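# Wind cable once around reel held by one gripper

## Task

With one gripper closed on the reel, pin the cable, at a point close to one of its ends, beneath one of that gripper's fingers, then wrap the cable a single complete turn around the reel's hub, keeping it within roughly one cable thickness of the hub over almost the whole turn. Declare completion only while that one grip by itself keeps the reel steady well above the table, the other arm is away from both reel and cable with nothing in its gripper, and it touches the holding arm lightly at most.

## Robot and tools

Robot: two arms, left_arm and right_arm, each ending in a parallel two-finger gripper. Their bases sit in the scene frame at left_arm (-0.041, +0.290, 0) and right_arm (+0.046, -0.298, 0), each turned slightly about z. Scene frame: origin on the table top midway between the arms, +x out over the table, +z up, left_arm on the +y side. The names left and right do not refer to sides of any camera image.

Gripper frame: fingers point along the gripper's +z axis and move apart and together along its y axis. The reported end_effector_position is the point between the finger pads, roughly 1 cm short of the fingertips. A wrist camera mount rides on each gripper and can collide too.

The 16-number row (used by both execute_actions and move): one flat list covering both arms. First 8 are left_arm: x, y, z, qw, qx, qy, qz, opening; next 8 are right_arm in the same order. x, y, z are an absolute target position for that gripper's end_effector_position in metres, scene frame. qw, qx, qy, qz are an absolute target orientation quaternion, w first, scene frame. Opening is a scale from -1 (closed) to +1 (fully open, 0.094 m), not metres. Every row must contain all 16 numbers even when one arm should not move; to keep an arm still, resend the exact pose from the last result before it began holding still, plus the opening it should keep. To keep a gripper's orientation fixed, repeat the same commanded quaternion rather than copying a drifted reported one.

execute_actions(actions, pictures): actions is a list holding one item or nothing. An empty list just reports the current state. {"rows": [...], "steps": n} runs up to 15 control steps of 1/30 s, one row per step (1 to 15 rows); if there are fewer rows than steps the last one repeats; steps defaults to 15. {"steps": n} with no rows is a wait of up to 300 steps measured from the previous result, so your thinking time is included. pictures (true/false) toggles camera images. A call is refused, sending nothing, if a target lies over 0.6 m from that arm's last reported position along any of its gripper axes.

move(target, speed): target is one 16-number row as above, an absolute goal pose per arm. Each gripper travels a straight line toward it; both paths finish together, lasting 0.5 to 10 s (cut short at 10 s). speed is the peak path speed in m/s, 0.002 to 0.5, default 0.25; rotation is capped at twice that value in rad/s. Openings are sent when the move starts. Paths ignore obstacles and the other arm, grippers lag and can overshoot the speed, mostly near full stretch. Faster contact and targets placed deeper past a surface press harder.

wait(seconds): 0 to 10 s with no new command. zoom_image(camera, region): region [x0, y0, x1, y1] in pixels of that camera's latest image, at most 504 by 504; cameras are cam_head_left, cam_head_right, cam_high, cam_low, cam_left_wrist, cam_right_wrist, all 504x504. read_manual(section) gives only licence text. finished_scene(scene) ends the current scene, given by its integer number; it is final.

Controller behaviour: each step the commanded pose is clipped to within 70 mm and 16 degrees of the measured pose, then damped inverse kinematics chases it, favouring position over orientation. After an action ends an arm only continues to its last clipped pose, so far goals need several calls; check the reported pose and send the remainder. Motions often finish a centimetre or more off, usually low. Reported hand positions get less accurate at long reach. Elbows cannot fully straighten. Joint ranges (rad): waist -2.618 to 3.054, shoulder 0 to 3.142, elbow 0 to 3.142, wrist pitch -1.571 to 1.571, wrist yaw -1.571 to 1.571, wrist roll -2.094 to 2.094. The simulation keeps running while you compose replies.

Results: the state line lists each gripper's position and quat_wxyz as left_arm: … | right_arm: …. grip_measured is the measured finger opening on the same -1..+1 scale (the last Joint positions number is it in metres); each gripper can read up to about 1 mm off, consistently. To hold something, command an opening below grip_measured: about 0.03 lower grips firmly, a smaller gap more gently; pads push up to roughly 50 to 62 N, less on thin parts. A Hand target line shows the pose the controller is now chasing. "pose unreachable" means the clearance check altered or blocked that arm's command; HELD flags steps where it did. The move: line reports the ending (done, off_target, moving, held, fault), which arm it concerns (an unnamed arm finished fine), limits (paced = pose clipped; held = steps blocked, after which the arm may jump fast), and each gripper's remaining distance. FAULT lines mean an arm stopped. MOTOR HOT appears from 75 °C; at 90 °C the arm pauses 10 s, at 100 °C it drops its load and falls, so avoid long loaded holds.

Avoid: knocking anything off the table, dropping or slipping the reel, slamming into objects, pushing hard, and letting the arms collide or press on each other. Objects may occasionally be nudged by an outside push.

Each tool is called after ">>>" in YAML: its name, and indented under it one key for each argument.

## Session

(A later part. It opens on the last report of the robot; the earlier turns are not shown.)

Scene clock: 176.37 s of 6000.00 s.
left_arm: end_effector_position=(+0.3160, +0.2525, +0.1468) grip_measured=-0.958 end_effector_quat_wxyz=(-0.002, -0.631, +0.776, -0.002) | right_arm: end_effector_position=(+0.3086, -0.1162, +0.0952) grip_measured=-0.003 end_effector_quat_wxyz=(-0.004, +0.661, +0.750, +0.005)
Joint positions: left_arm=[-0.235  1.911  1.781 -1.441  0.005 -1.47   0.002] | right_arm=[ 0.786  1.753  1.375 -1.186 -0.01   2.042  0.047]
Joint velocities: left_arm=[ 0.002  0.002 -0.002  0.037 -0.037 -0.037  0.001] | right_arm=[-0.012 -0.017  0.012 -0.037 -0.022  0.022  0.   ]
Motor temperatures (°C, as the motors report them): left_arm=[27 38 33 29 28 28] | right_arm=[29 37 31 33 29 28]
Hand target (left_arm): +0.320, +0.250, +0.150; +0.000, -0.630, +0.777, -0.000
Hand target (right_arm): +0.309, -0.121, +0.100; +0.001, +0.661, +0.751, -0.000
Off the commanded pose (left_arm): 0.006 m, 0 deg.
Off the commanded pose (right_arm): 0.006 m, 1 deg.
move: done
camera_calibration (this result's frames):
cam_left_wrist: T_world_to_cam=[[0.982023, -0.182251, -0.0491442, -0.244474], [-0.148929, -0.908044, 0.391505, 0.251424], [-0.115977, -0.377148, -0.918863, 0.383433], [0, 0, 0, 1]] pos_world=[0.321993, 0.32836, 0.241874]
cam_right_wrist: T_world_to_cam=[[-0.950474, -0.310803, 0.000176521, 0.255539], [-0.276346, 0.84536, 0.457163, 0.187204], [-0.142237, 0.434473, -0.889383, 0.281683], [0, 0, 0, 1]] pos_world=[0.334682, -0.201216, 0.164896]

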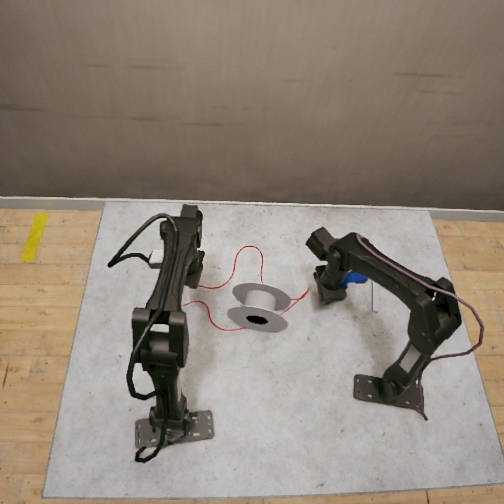

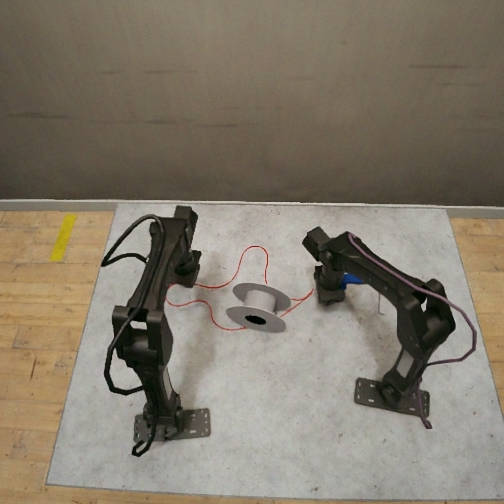

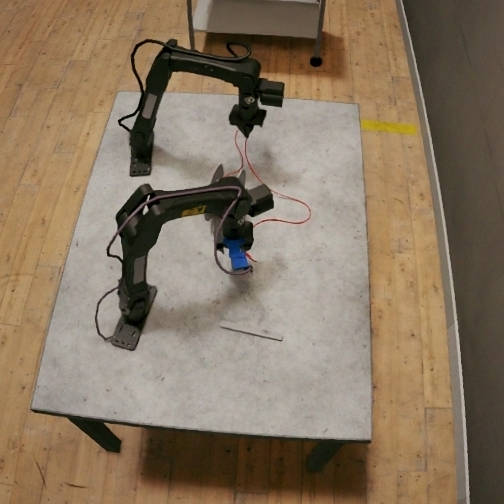

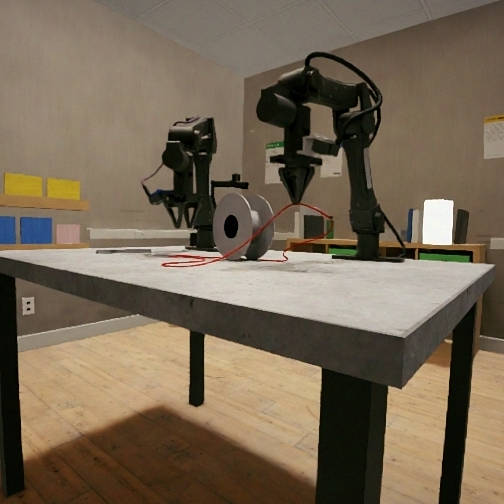

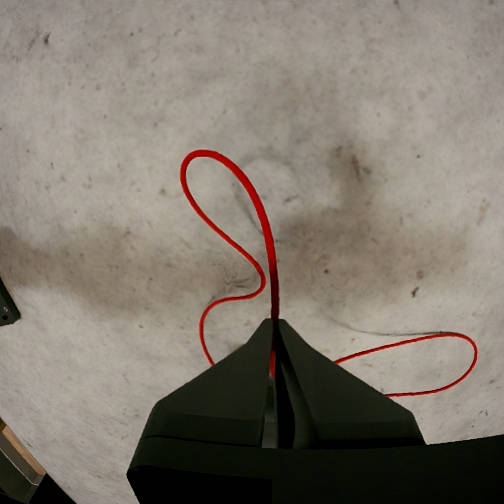

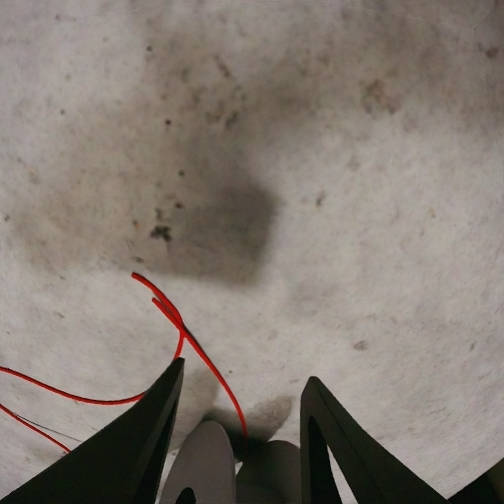

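>>> move:
  target: [0.32,0.25,0.15,0,-0.63,0.777,0,-1,0.377,-0.08,0.04,0,0.35,0.937,0,-0.4]

>>> move:
  target: [0.32,0.25,0.15,0,-0.63,0.777,0,-1,0.377,-0.08,0.011,0,0.35,0.937,0,-0.4]

Scene clock: 187.53 s of 6000.00 s.
left_arm: end_effector_position=(+0.3159, +0.2525, +0.1468) grip_measured=-0.958 end_effector_quat_wxyz=(-0.002, -0.631, +0.776, -0.002) | right_arm: end_effector_position=(+0.3687, -0.0785, +0.0411) grip_measured=-0.397 end_effector_quat_wxyz=(-0.007, +0.350, +0.937, -0.002)
Joint positions: left_arm=[-0.235  1.911  1.781 -1.441  0.005 -1.47   0.002] | right_arm=[ 0.78   2.077  1.597 -1.102 -0.01   1.305  0.028]
Joint velocities: left_arm=[ 0.007 -0.007 -0.002 -0.022 -0.007 -0.022  0.001] | right_arm=[-0.007  0.007 -0.012  0.007 -0.007  0.051  0.   ]
Motor temperatures (°C, as the motors report them): left_arm=[27 37 33 29 28 28] | right_arm=[29 35 31 33 29 28]
Hand target (left_arm): +0.320, +0.250, +0.150; +0.000, -0.630, +0.777, -0.000
Hand target (right_arm): +0.378, -0.080, +0.041; +0.000, +0.350, +0.937, -0.000
Off the commanded pose (left_arm): 0.006 m, 0 deg.
Off the commanded pose (right_arm): 0.008 m, 1 deg.
After step 180, 3.13 s passed at rest.
move: done
camera_calibration (this result's frames):
cam_left_wrist: T_world_to_cam=[[0.982004, -0.182249, -0.049524, -0.244318], [-0.148781, -0.908059, 0.391526, 0.251373], [-0.116326, -0.377112, -0.918834, 0.383523], [0, 0, 0, 1]] pos_world=[0.321935, 0.328366, 0.241875]
cam_right_wrist: T_world_to_cam=[[-0.500878, -0.865468, 0.00925017, 0.114651], [-0.766677, 0.448613, 0.459296, 0.346237], [-0.401656, 0.222959, -0.888235, 0.304821], [0, 0, 0, 1]] pos_world=[0.445311, -0.124062, 0.110668]

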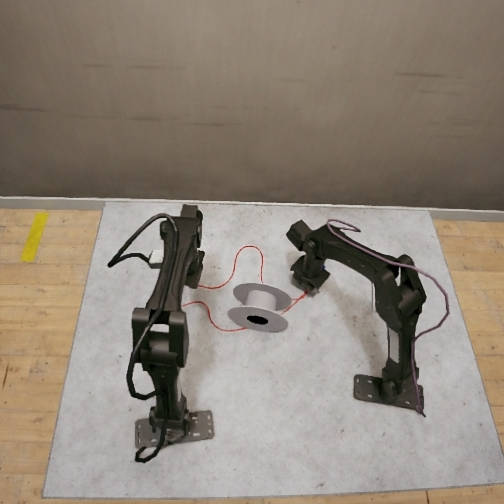

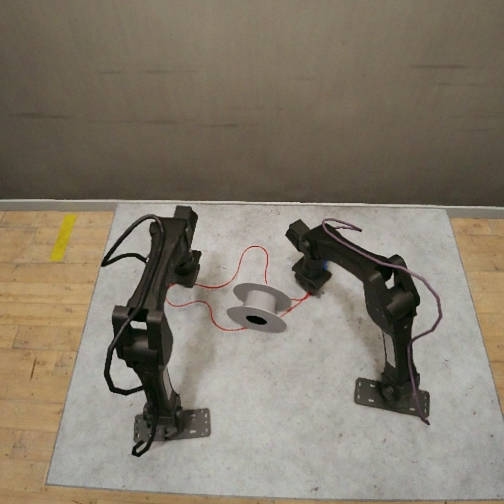

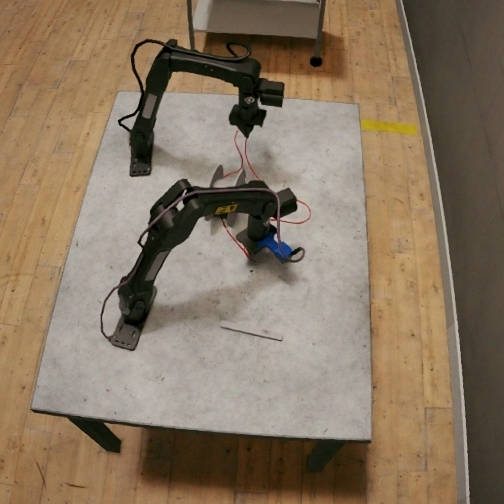

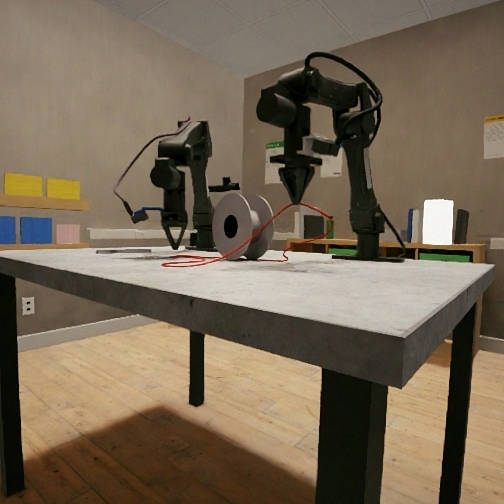

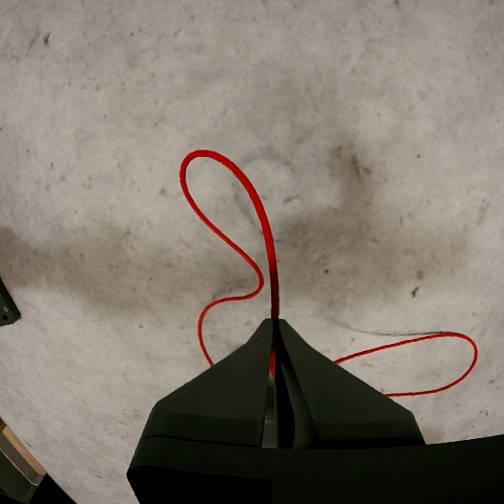

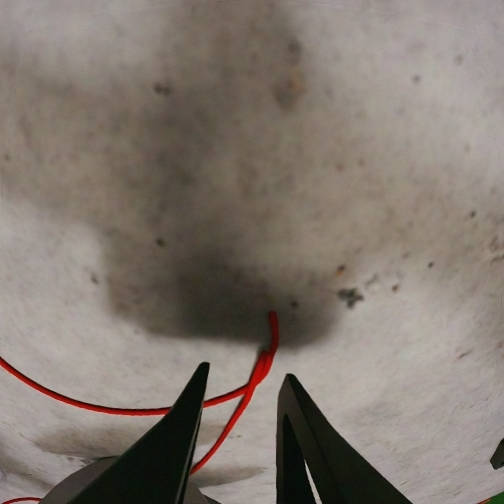

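Scene clock: 188.33 s of 6000.00 s.
left_arm: end_effector_position=(+0.3159, +0.2525, +0.1468) grip_measured=-0.958 end_effector_quat_wxyz=(-0.002, -0.631, +0.776, -0.002) | right_arm: end_effector_position=(+0.3752, -0.0743, +0.0204) grip_measured=-0.397 end_effector_quat_wxyz=(-0.001, +0.348, +0.937, +0.007)
Joint positions: left_arm=[-0.235  1.911  1.781 -1.441  0.005 -1.47   0.002] | right_arm=[ 0.78   2.109  1.56  -1.013 -0.01   1.303  0.028]
Joint velocities: left_arm=[ 0.002  0.012 -0.007  0.007  0.007 -0.022  0.   ] | right_arm=[-0.002 -0.007 -0.027 -0.022  0.11  -0.007 -0.   ]
Motor temperatures (°C, as the motors report them): left_arm=[27 37 33 29 28 28] | right_arm=[29 35 31 33 29 28]
Hand target (left_arm): +0.320, +0.250, +0.150; +0.000, -0.630, +0.777, -0.000
Hand target (right_arm): +0.377, -0.080, +0.011; -0.000, +0.350, +0.937, -0.000
Off the commanded pose (left_arm): 0.006 m, 0 deg.
Off the commanded pose (right_arm): 0.011 m, 1 deg.
move: off_target (right_arm)
camera_calibration (this result's frames):
cam_left_wrist: T_world_to_cam=[[0.982004, -0.182249, -0.049524, -0.244318], [-0.148781, -0.908059, 0.391526, 0.251373], [-0.116326, -0.377112, -0.918834, 0.383523], [0, 0, 0, 1]] pos_world=[0.321935, 0.328366, 0.241875]
cam_right_wrist: T_world_to_cam=[[-0.498897, -0.866614, -0.00909249, 0.121277], [-0.775588, 0.441764, 0.450897, 0.36181], [-0.386736, 0.232003, -0.89253, 0.283191], [0, 0, 0, 1]] pos_world=[0.45064, -0.120436, 0.0907202]

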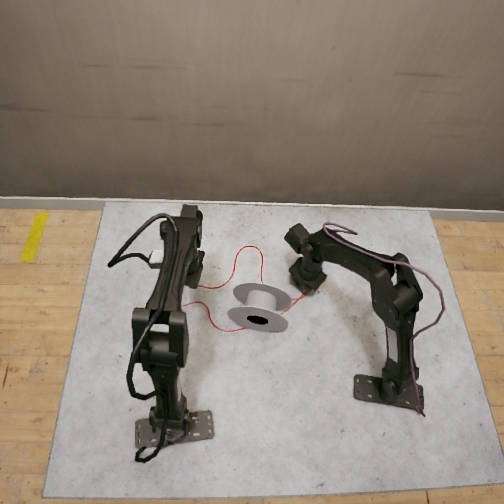

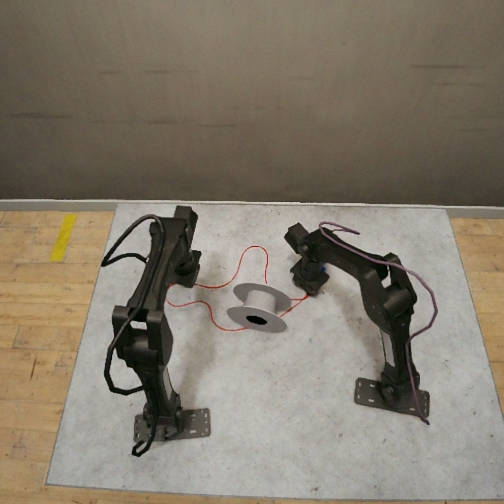

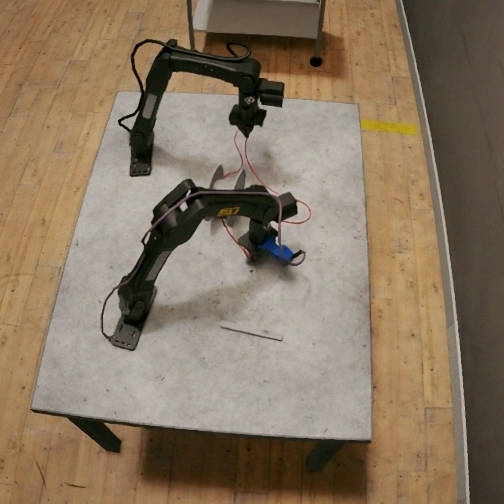

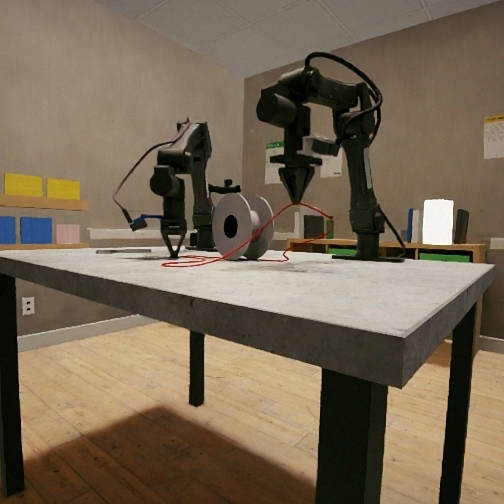

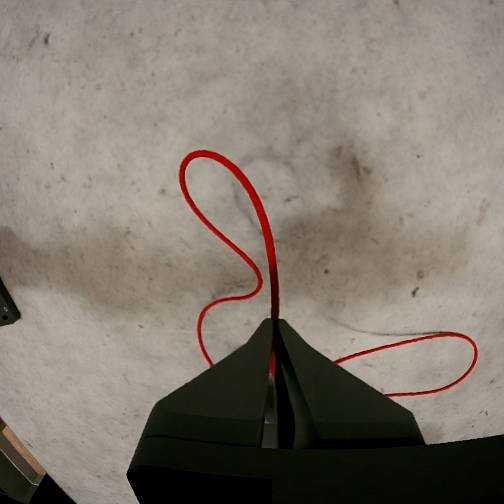

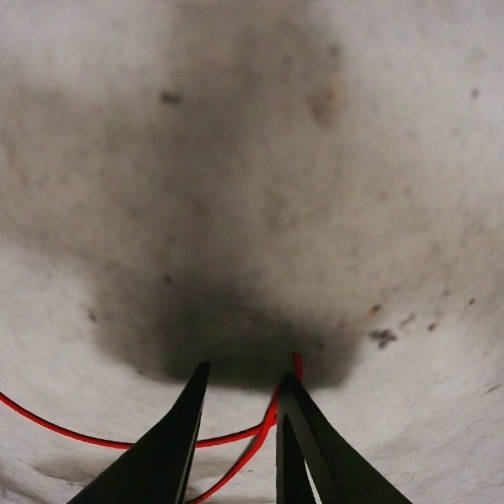

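>>> move:
  target: [0.32,0.25,0.15,0,-0.63,0.777,0,-1,0.376,-0.093,0.03,0,0.35,0.937,0,-0.4]

>>> move:
  target: [0.32,0.25,0.15,0,-0.63,0.777,0,-1,0.374,-0.095,0.011,0,0.35,0.937,0,-0.4]

>>> move:
  target: [0.32,0.25,0.15,0,-0.63,0.777,0,-1,0.374,-0.095,0.011,0,0.35,0.937,0,-1]

>>> move:
  target: [0.32,0.25,0.15,0,-0.63,0.777,0,-1,0.40,-0.12,0.03,0,0.35,0.937,0,-1]
  speed: 0.1

Scene clock: 193.37 s of 6000.00 s.
left_arm: end_effector_position=(+0.3159, +0.2525, +0.1468) grip_measured=-0.958 end_effector_quat_wxyz=(-0.002, -0.631, +0.776, -0.002) | right_arm: end_effector_position=(+0.3809, -0.0849, +0.0281) grip_measured=-0.397 end_effector_quat_wxyz=(+0.001, +0.351, +0.936, +0.010)
Joint positions: left_arm=[-0.235  1.911  1.781 -1.441  0.005 -1.47   0.002] | right_arm=[ 0.749  2.088  1.56  -1.025 -0.01   1.278  0.028]
Joint velocities: left_arm=[-0.017  0.007 -0.007 -0.007 -0.081 -0.007 -0.001] | right_arm=[ 0.012 -0.012 -0.017 -0.037  0.095 -0.022 -0.   ]
Motor temperatures (°C, as the motors report them): left_arm=[27 37 33 29 28 28] | right_arm=[29 35 31 33 29 28]
Hand target (left_arm): +0.320, +0.250, +0.150; +0.000, -0.630, +0.777, -0.000
Hand target (right_arm): +0.376, -0.093, +0.030; +0.000, +0.350, +0.937, -0.000
Off the commanded pose (left_arm): 0.006 m, 0 deg.
Off the commanded pose (right_arm): 0.010 m, 1 deg.
move: done
camera_calibration (this result's frames):
cam_left_wrist: T_world_to_cam=[[0.982004, -0.182249, -0.049524, -0.244318], [-0.148781, -0.908059, 0.391526, 0.251373], [-0.116326, -0.377112, -0.918834, 0.383523], [0, 0, 0, 1]] pos_world=[0.321935, 0.328366, 0.241875]
cam_right_wrist: T_world_to_cam=[[-0.503752, -0.863685, -0.0168184, 0.117281], [-0.776301, 0.444073, 0.447388, 0.368033], [-0.378934, 0.238429, -0.894182, 0.292395], [0, 0, 0, 1]] pos_world=[0.455583, -0.131855, 0.0987737]

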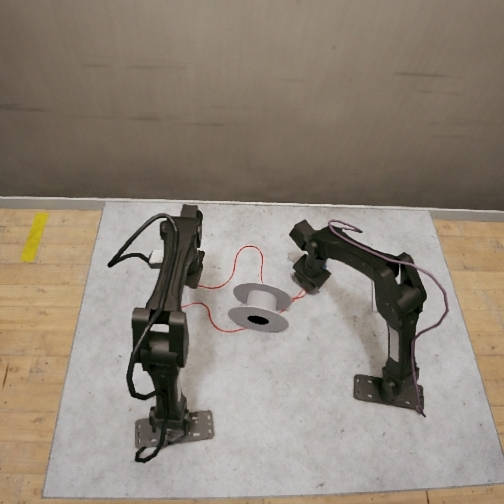

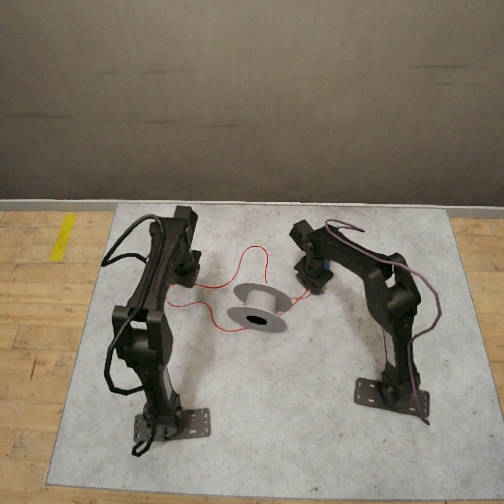

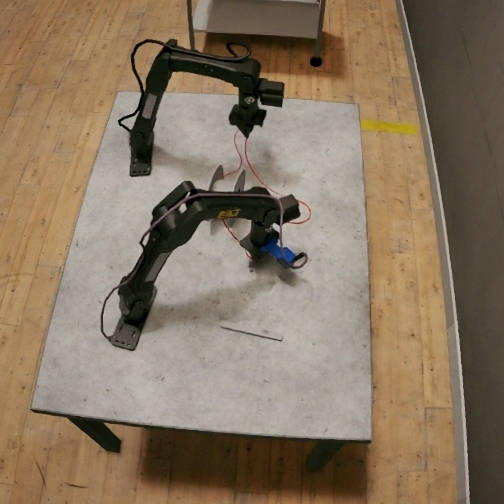

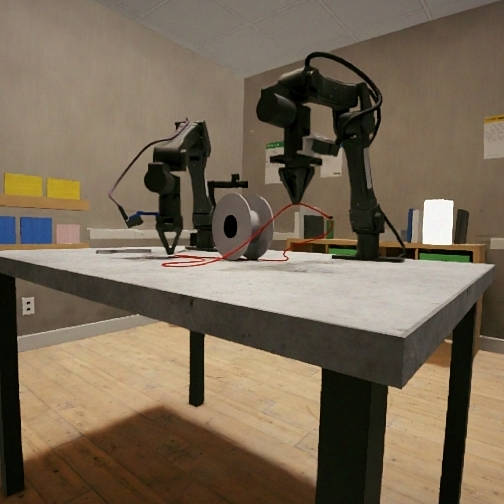

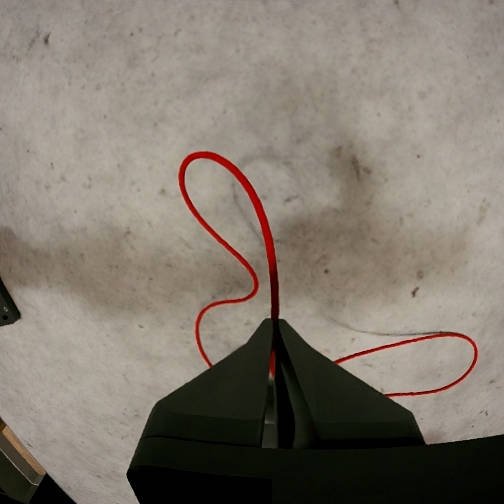

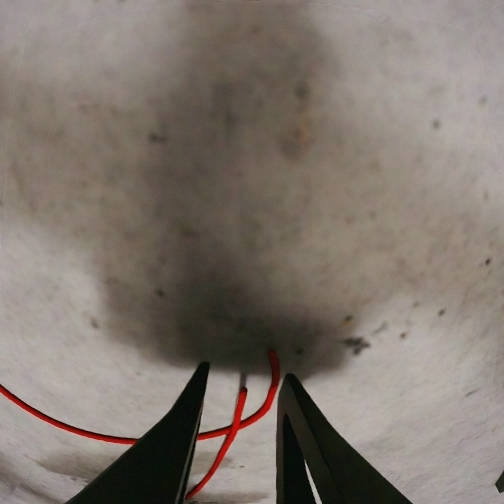

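Scene clock: 194.07 s of 6000.00 s.
left_arm: end_effector_position=(+0.3159, +0.2525, +0.1468) grip_measured=-0.958 end_effector_quat_wxyz=(-0.002, -0.631, +0.776, -0.002) | right_arm: end_effector_position=(+0.3769, -0.0875, +0.0179) grip_measured=-0.397 end_effector_quat_wxyz=(+0.000, +0.350, +0.937, +0.009)
Joint positions: left_arm=[-0.235  1.911  1.781 -1.441  0.005 -1.47   0.002] | right_arm=[ 0.749  2.086  1.515 -0.985 -0.01   1.274  0.028]
Joint velocities: left_arm=[-0.002 -0.012 -0.002 -0.081 -0.095 -0.022  0.001] | right_arm=[-0.002 -0.022 -0.007 -0.007 -0.066 -0.022  0.001]
Motor temperatures (°C, as the motors report them): left_arm=[27 37 33 29 28 28] | right_arm=[29 35 31 33 29 28]
Hand target (left_arm): +0.320, +0.250, +0.150; +0.000, -0.630, +0.777, -0.000
Hand target (right_arm): +0.374, -0.095, +0.011; -0.000, +0.350, +0.937, -0.000
Off the commanded pose (left_arm): 0.006 m, 0 deg.
Off the commanded pose (right_arm): 0.011 m, 1 deg.
move: off_target (right_arm)
camera_calibration (this result's frames):
cam_left_wrist: T_world_to_cam=[[0.982004, -0.182249, -0.049524, -0.244318], [-0.148781, -0.908059, 0.391526, 0.251373], [-0.116326, -0.377112, -0.918834, 0.383523], [0, 0, 0, 1]] pos_world=[0.321935, 0.328366, 0.241875]
cam_right_wrist: T_world_to_cam=[[-0.500832, -0.86544, -0.013449, 0.111608], [-0.7764, 0.442328, 0.448941, 0.370465], [-0.382583, 0.235286, -0.89346, 0.283432], [0, 0, 0, 1]] pos_world=[0.451963, -0.133965, 0.0884189]

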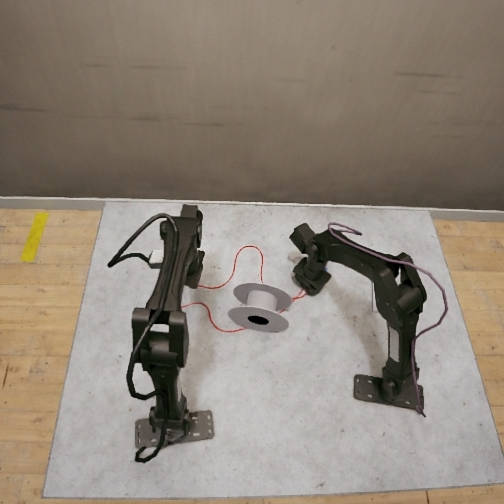

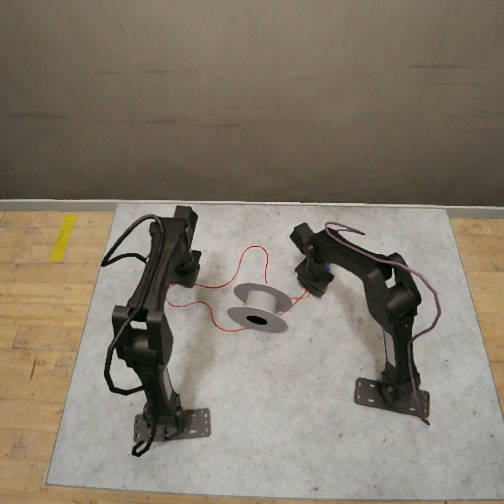

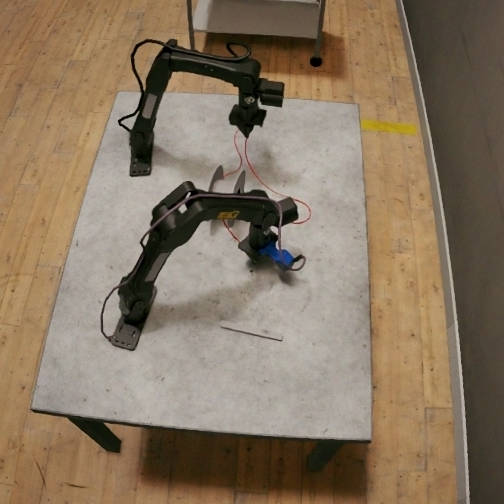

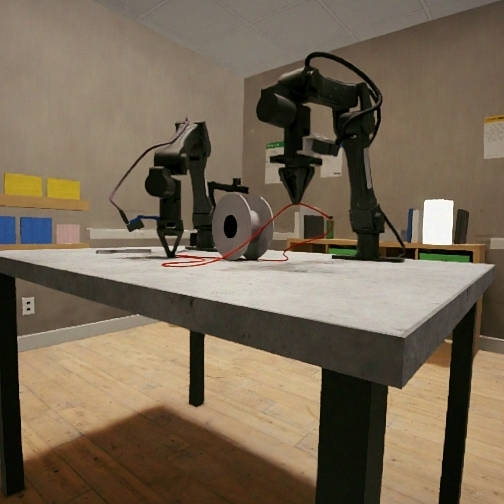

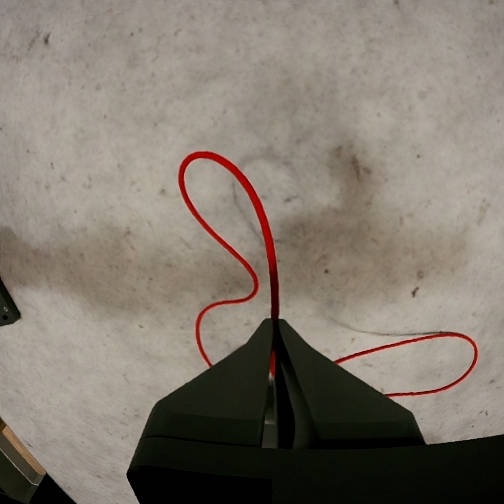

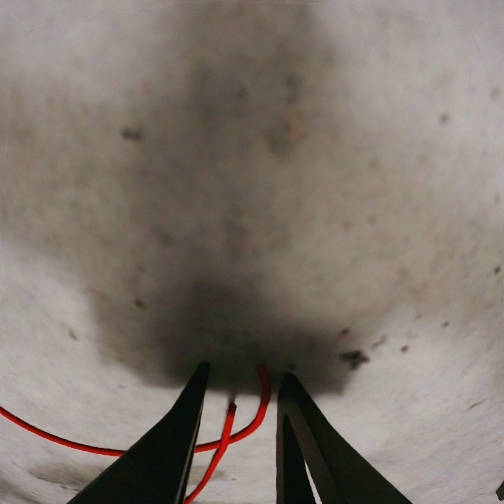

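Scene clock: 194.77 s of 6000.00 s.
left_arm: end_effector_position=(+0.3159, +0.2525, +0.1468) grip_measured=-0.958 end_effector_quat_wxyz=(-0.002, -0.631, +0.776, -0.002) | right_arm: end_effector_position=(+0.3778, -0.0868, +0.0179) grip_measured=-0.975 end_effector_quat_wxyz=(+0.001, +0.350, +0.937, +0.011)
Joint positions: left_arm=[-0.235  1.911  1.781 -1.441  0.005 -1.47   0.002] | right_arm=[ 0.749  2.086  1.515 -0.981 -0.011  1.274  0.001]
Joint velocities: left_arm=[ 0.007 -0.012 -0.032  0.022  0.007  0.051  0.001] | right_arm=[ 0.012  0.007  0.002  0.022 -0.022  0.066 -0.001]
Motor temperatures (°C, as the motors report them): left_arm=[27 37 33 29 28 28] | right_arm=[29 35 31 32 29 28]
Hand target (left_arm): +0.320, +0.250, +0.150; +0.000, -0.630, +0.777, -0.000
Hand target (right_arm): +0.374, -0.095, +0.011; -0.000, +0.350, +0.937, -0.000
Off the commanded pose (left_arm): 0.006 m, 0 deg.
Off the commanded pose (right_arm): 0.011 m, 1 deg.
move: off_target (right_arm)
camera_calibration (this result's frames):
cam_left_wrist: T_world_to_cam=[[0.982004, -0.182249, -0.049524, -0.244318], [-0.148781, -0.908059, 0.391526, 0.251373], [-0.116326, -0.377112, -0.918834, 0.383523], [0, 0, 0, 1]] pos_world=[0.321935, 0.328366, 0.241875]
cam_right_wrist: T_world_to_cam=[[-0.50077, -0.8654, -0.0176742, 0.112702], [-0.77805, 0.441089, 0.447301, 0.37143], [-0.379299, 0.237746, -0.894209, 0.282634], [0, 0, 0, 1]] pos_world=[0.452631, -0.133496, 0.0885843]

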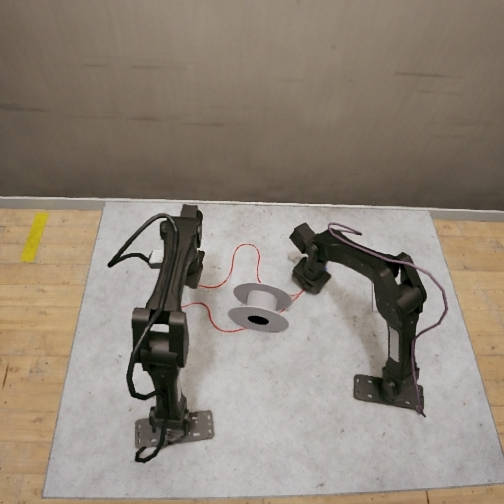

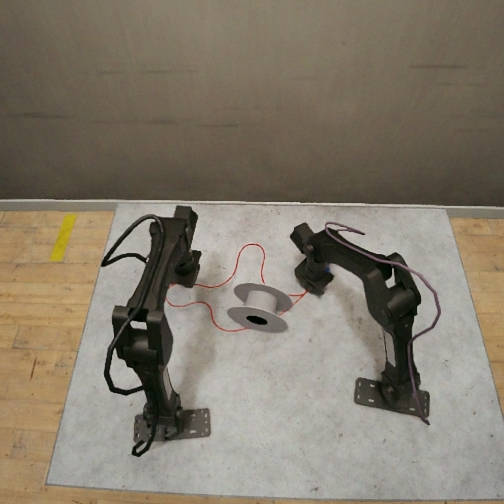

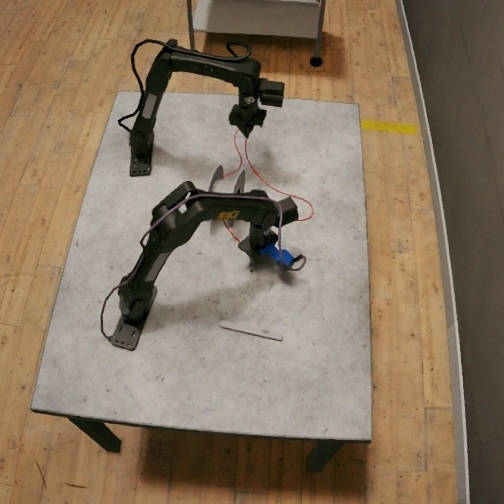

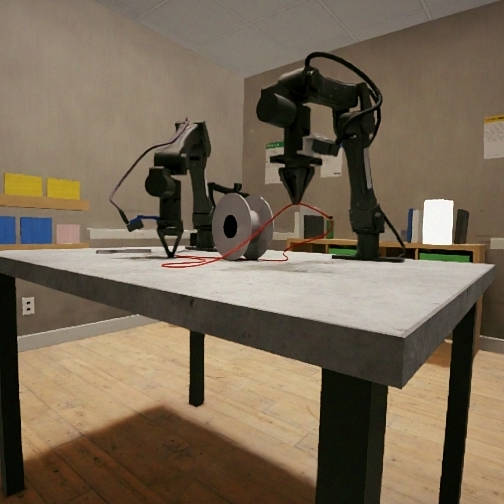

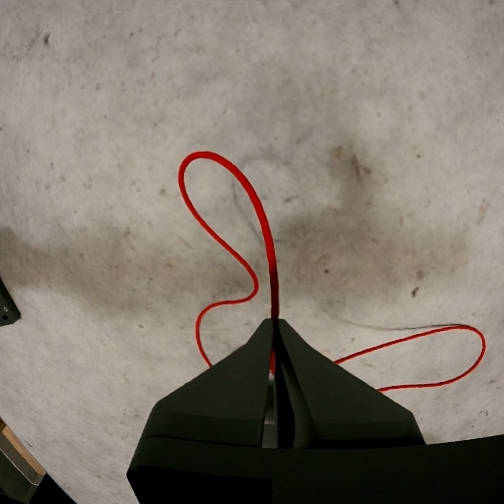

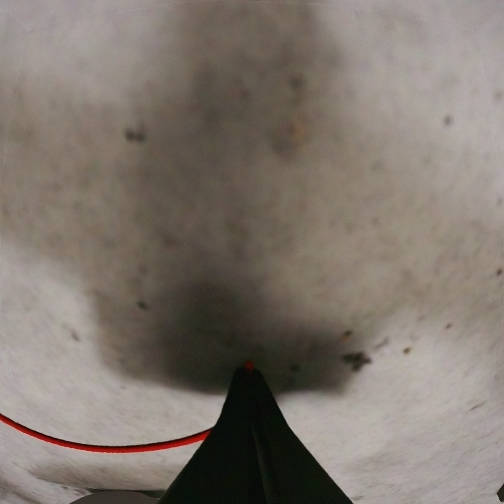

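Scene clock: 195.70 s of 6000.00 s.
left_arm: end_effector_position=(+0.3159, +0.2525, +0.1468) grip_measured=-0.958 end_effector_quat_wxyz=(-0.002, -0.631, +0.776, -0.002) | right_arm: end_effector_position=(+0.3970, -0.1183, +0.0295) grip_measured=-0.975 end_effector_quat_wxyz=(-0.002, +0.353, +0.936, +0.007)
Joint positions: left_arm=[-0.235  1.911  1.781 -1.441  0.005 -1.47   0.002] | right_arm=[ 0.655  2.086  1.563 -1.04  -0.012  1.187  0.001]
Joint velocities: left_arm=[-0.012 -0.012  0.002 -0.051  0.022  0.066 -0.   ] | right_arm=[-0.007  0.012 -0.002 -0.051 -0.066 -0.007  0.   ]
Motor temperatures (°C, as the motors report them): left_arm=[27 37 33 29 28 28] | right_arm=[29 35 31 32 29 28]
Hand target (left_arm): +0.320, +0.250, +0.150; +0.000, -0.630, +0.777, -0.000
Hand target (right_arm): +0.400, -0.121, +0.030; +0.001, +0.350, +0.937, -0.001
Off the commanded pose (left_arm): 0.006 m, 0 deg.
Off the commanded pose (right_arm): 0.004 m, 1 deg.
move: done
camera_calibration (this result's frames):
cam_left_wrist: T_world_to_cam=[[0.982004, -0.182249, -0.049524, -0.244318], [-0.148781, -0.908059, 0.391526, 0.251373], [-0.116326, -0.377112, -0.918834, 0.383523], [0, 0, 0, 1]] pos_world=[0.321935, 0.328366, 0.241875]
cam_right_wrist: T_world_to_cam=[[-0.506815, -0.862008, -0.00899508, 0.0977764], [-0.771053, 0.448623, 0.451901, 0.393018], [-0.385507, 0.235966, -0.892023, 0.309969], [0, 0, 0, 1]] pos_world=[0.472088, -0.165175, 0.0997739]

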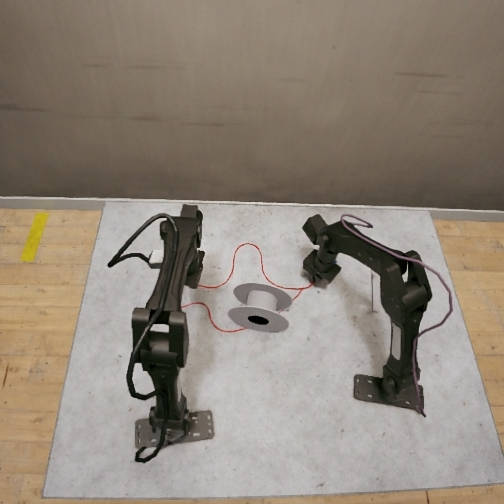

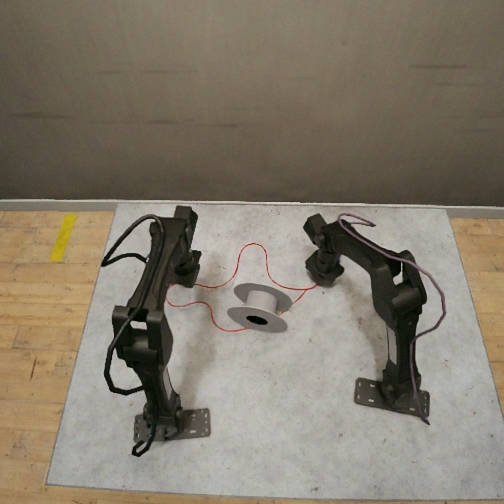

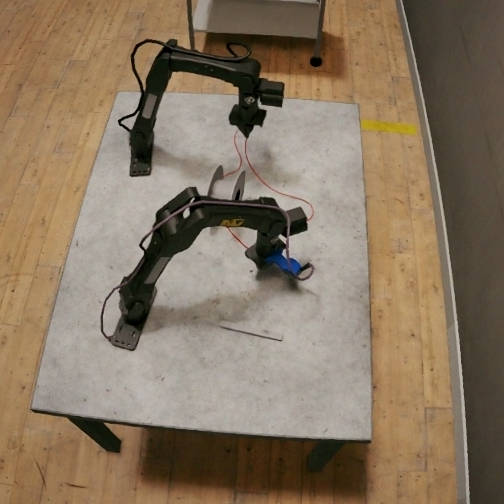

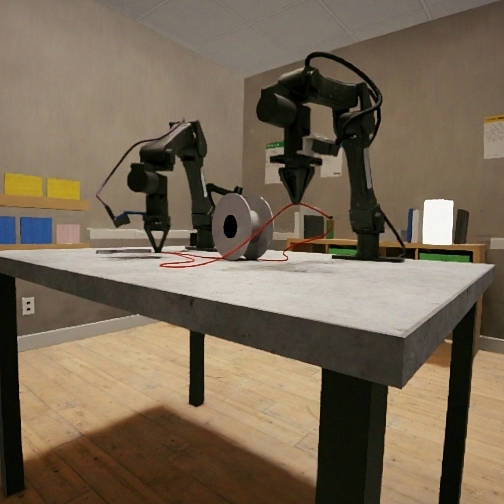

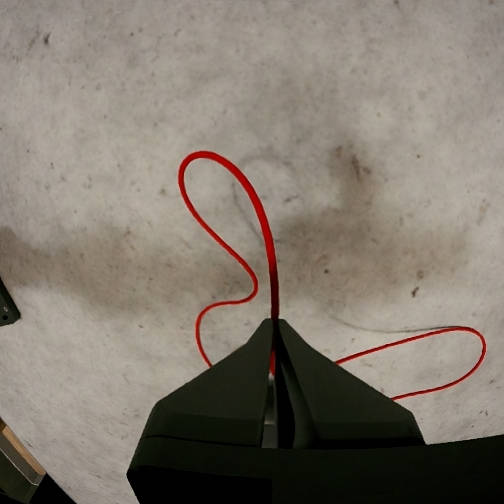

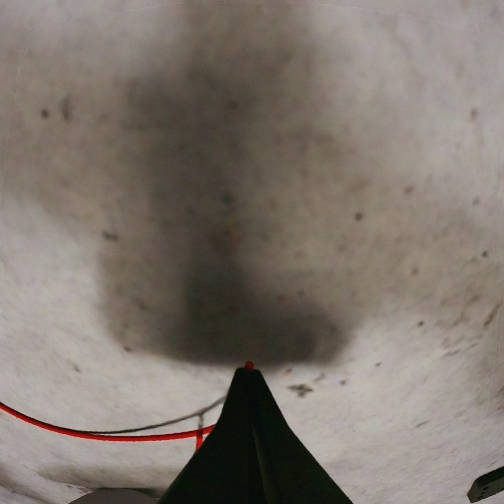

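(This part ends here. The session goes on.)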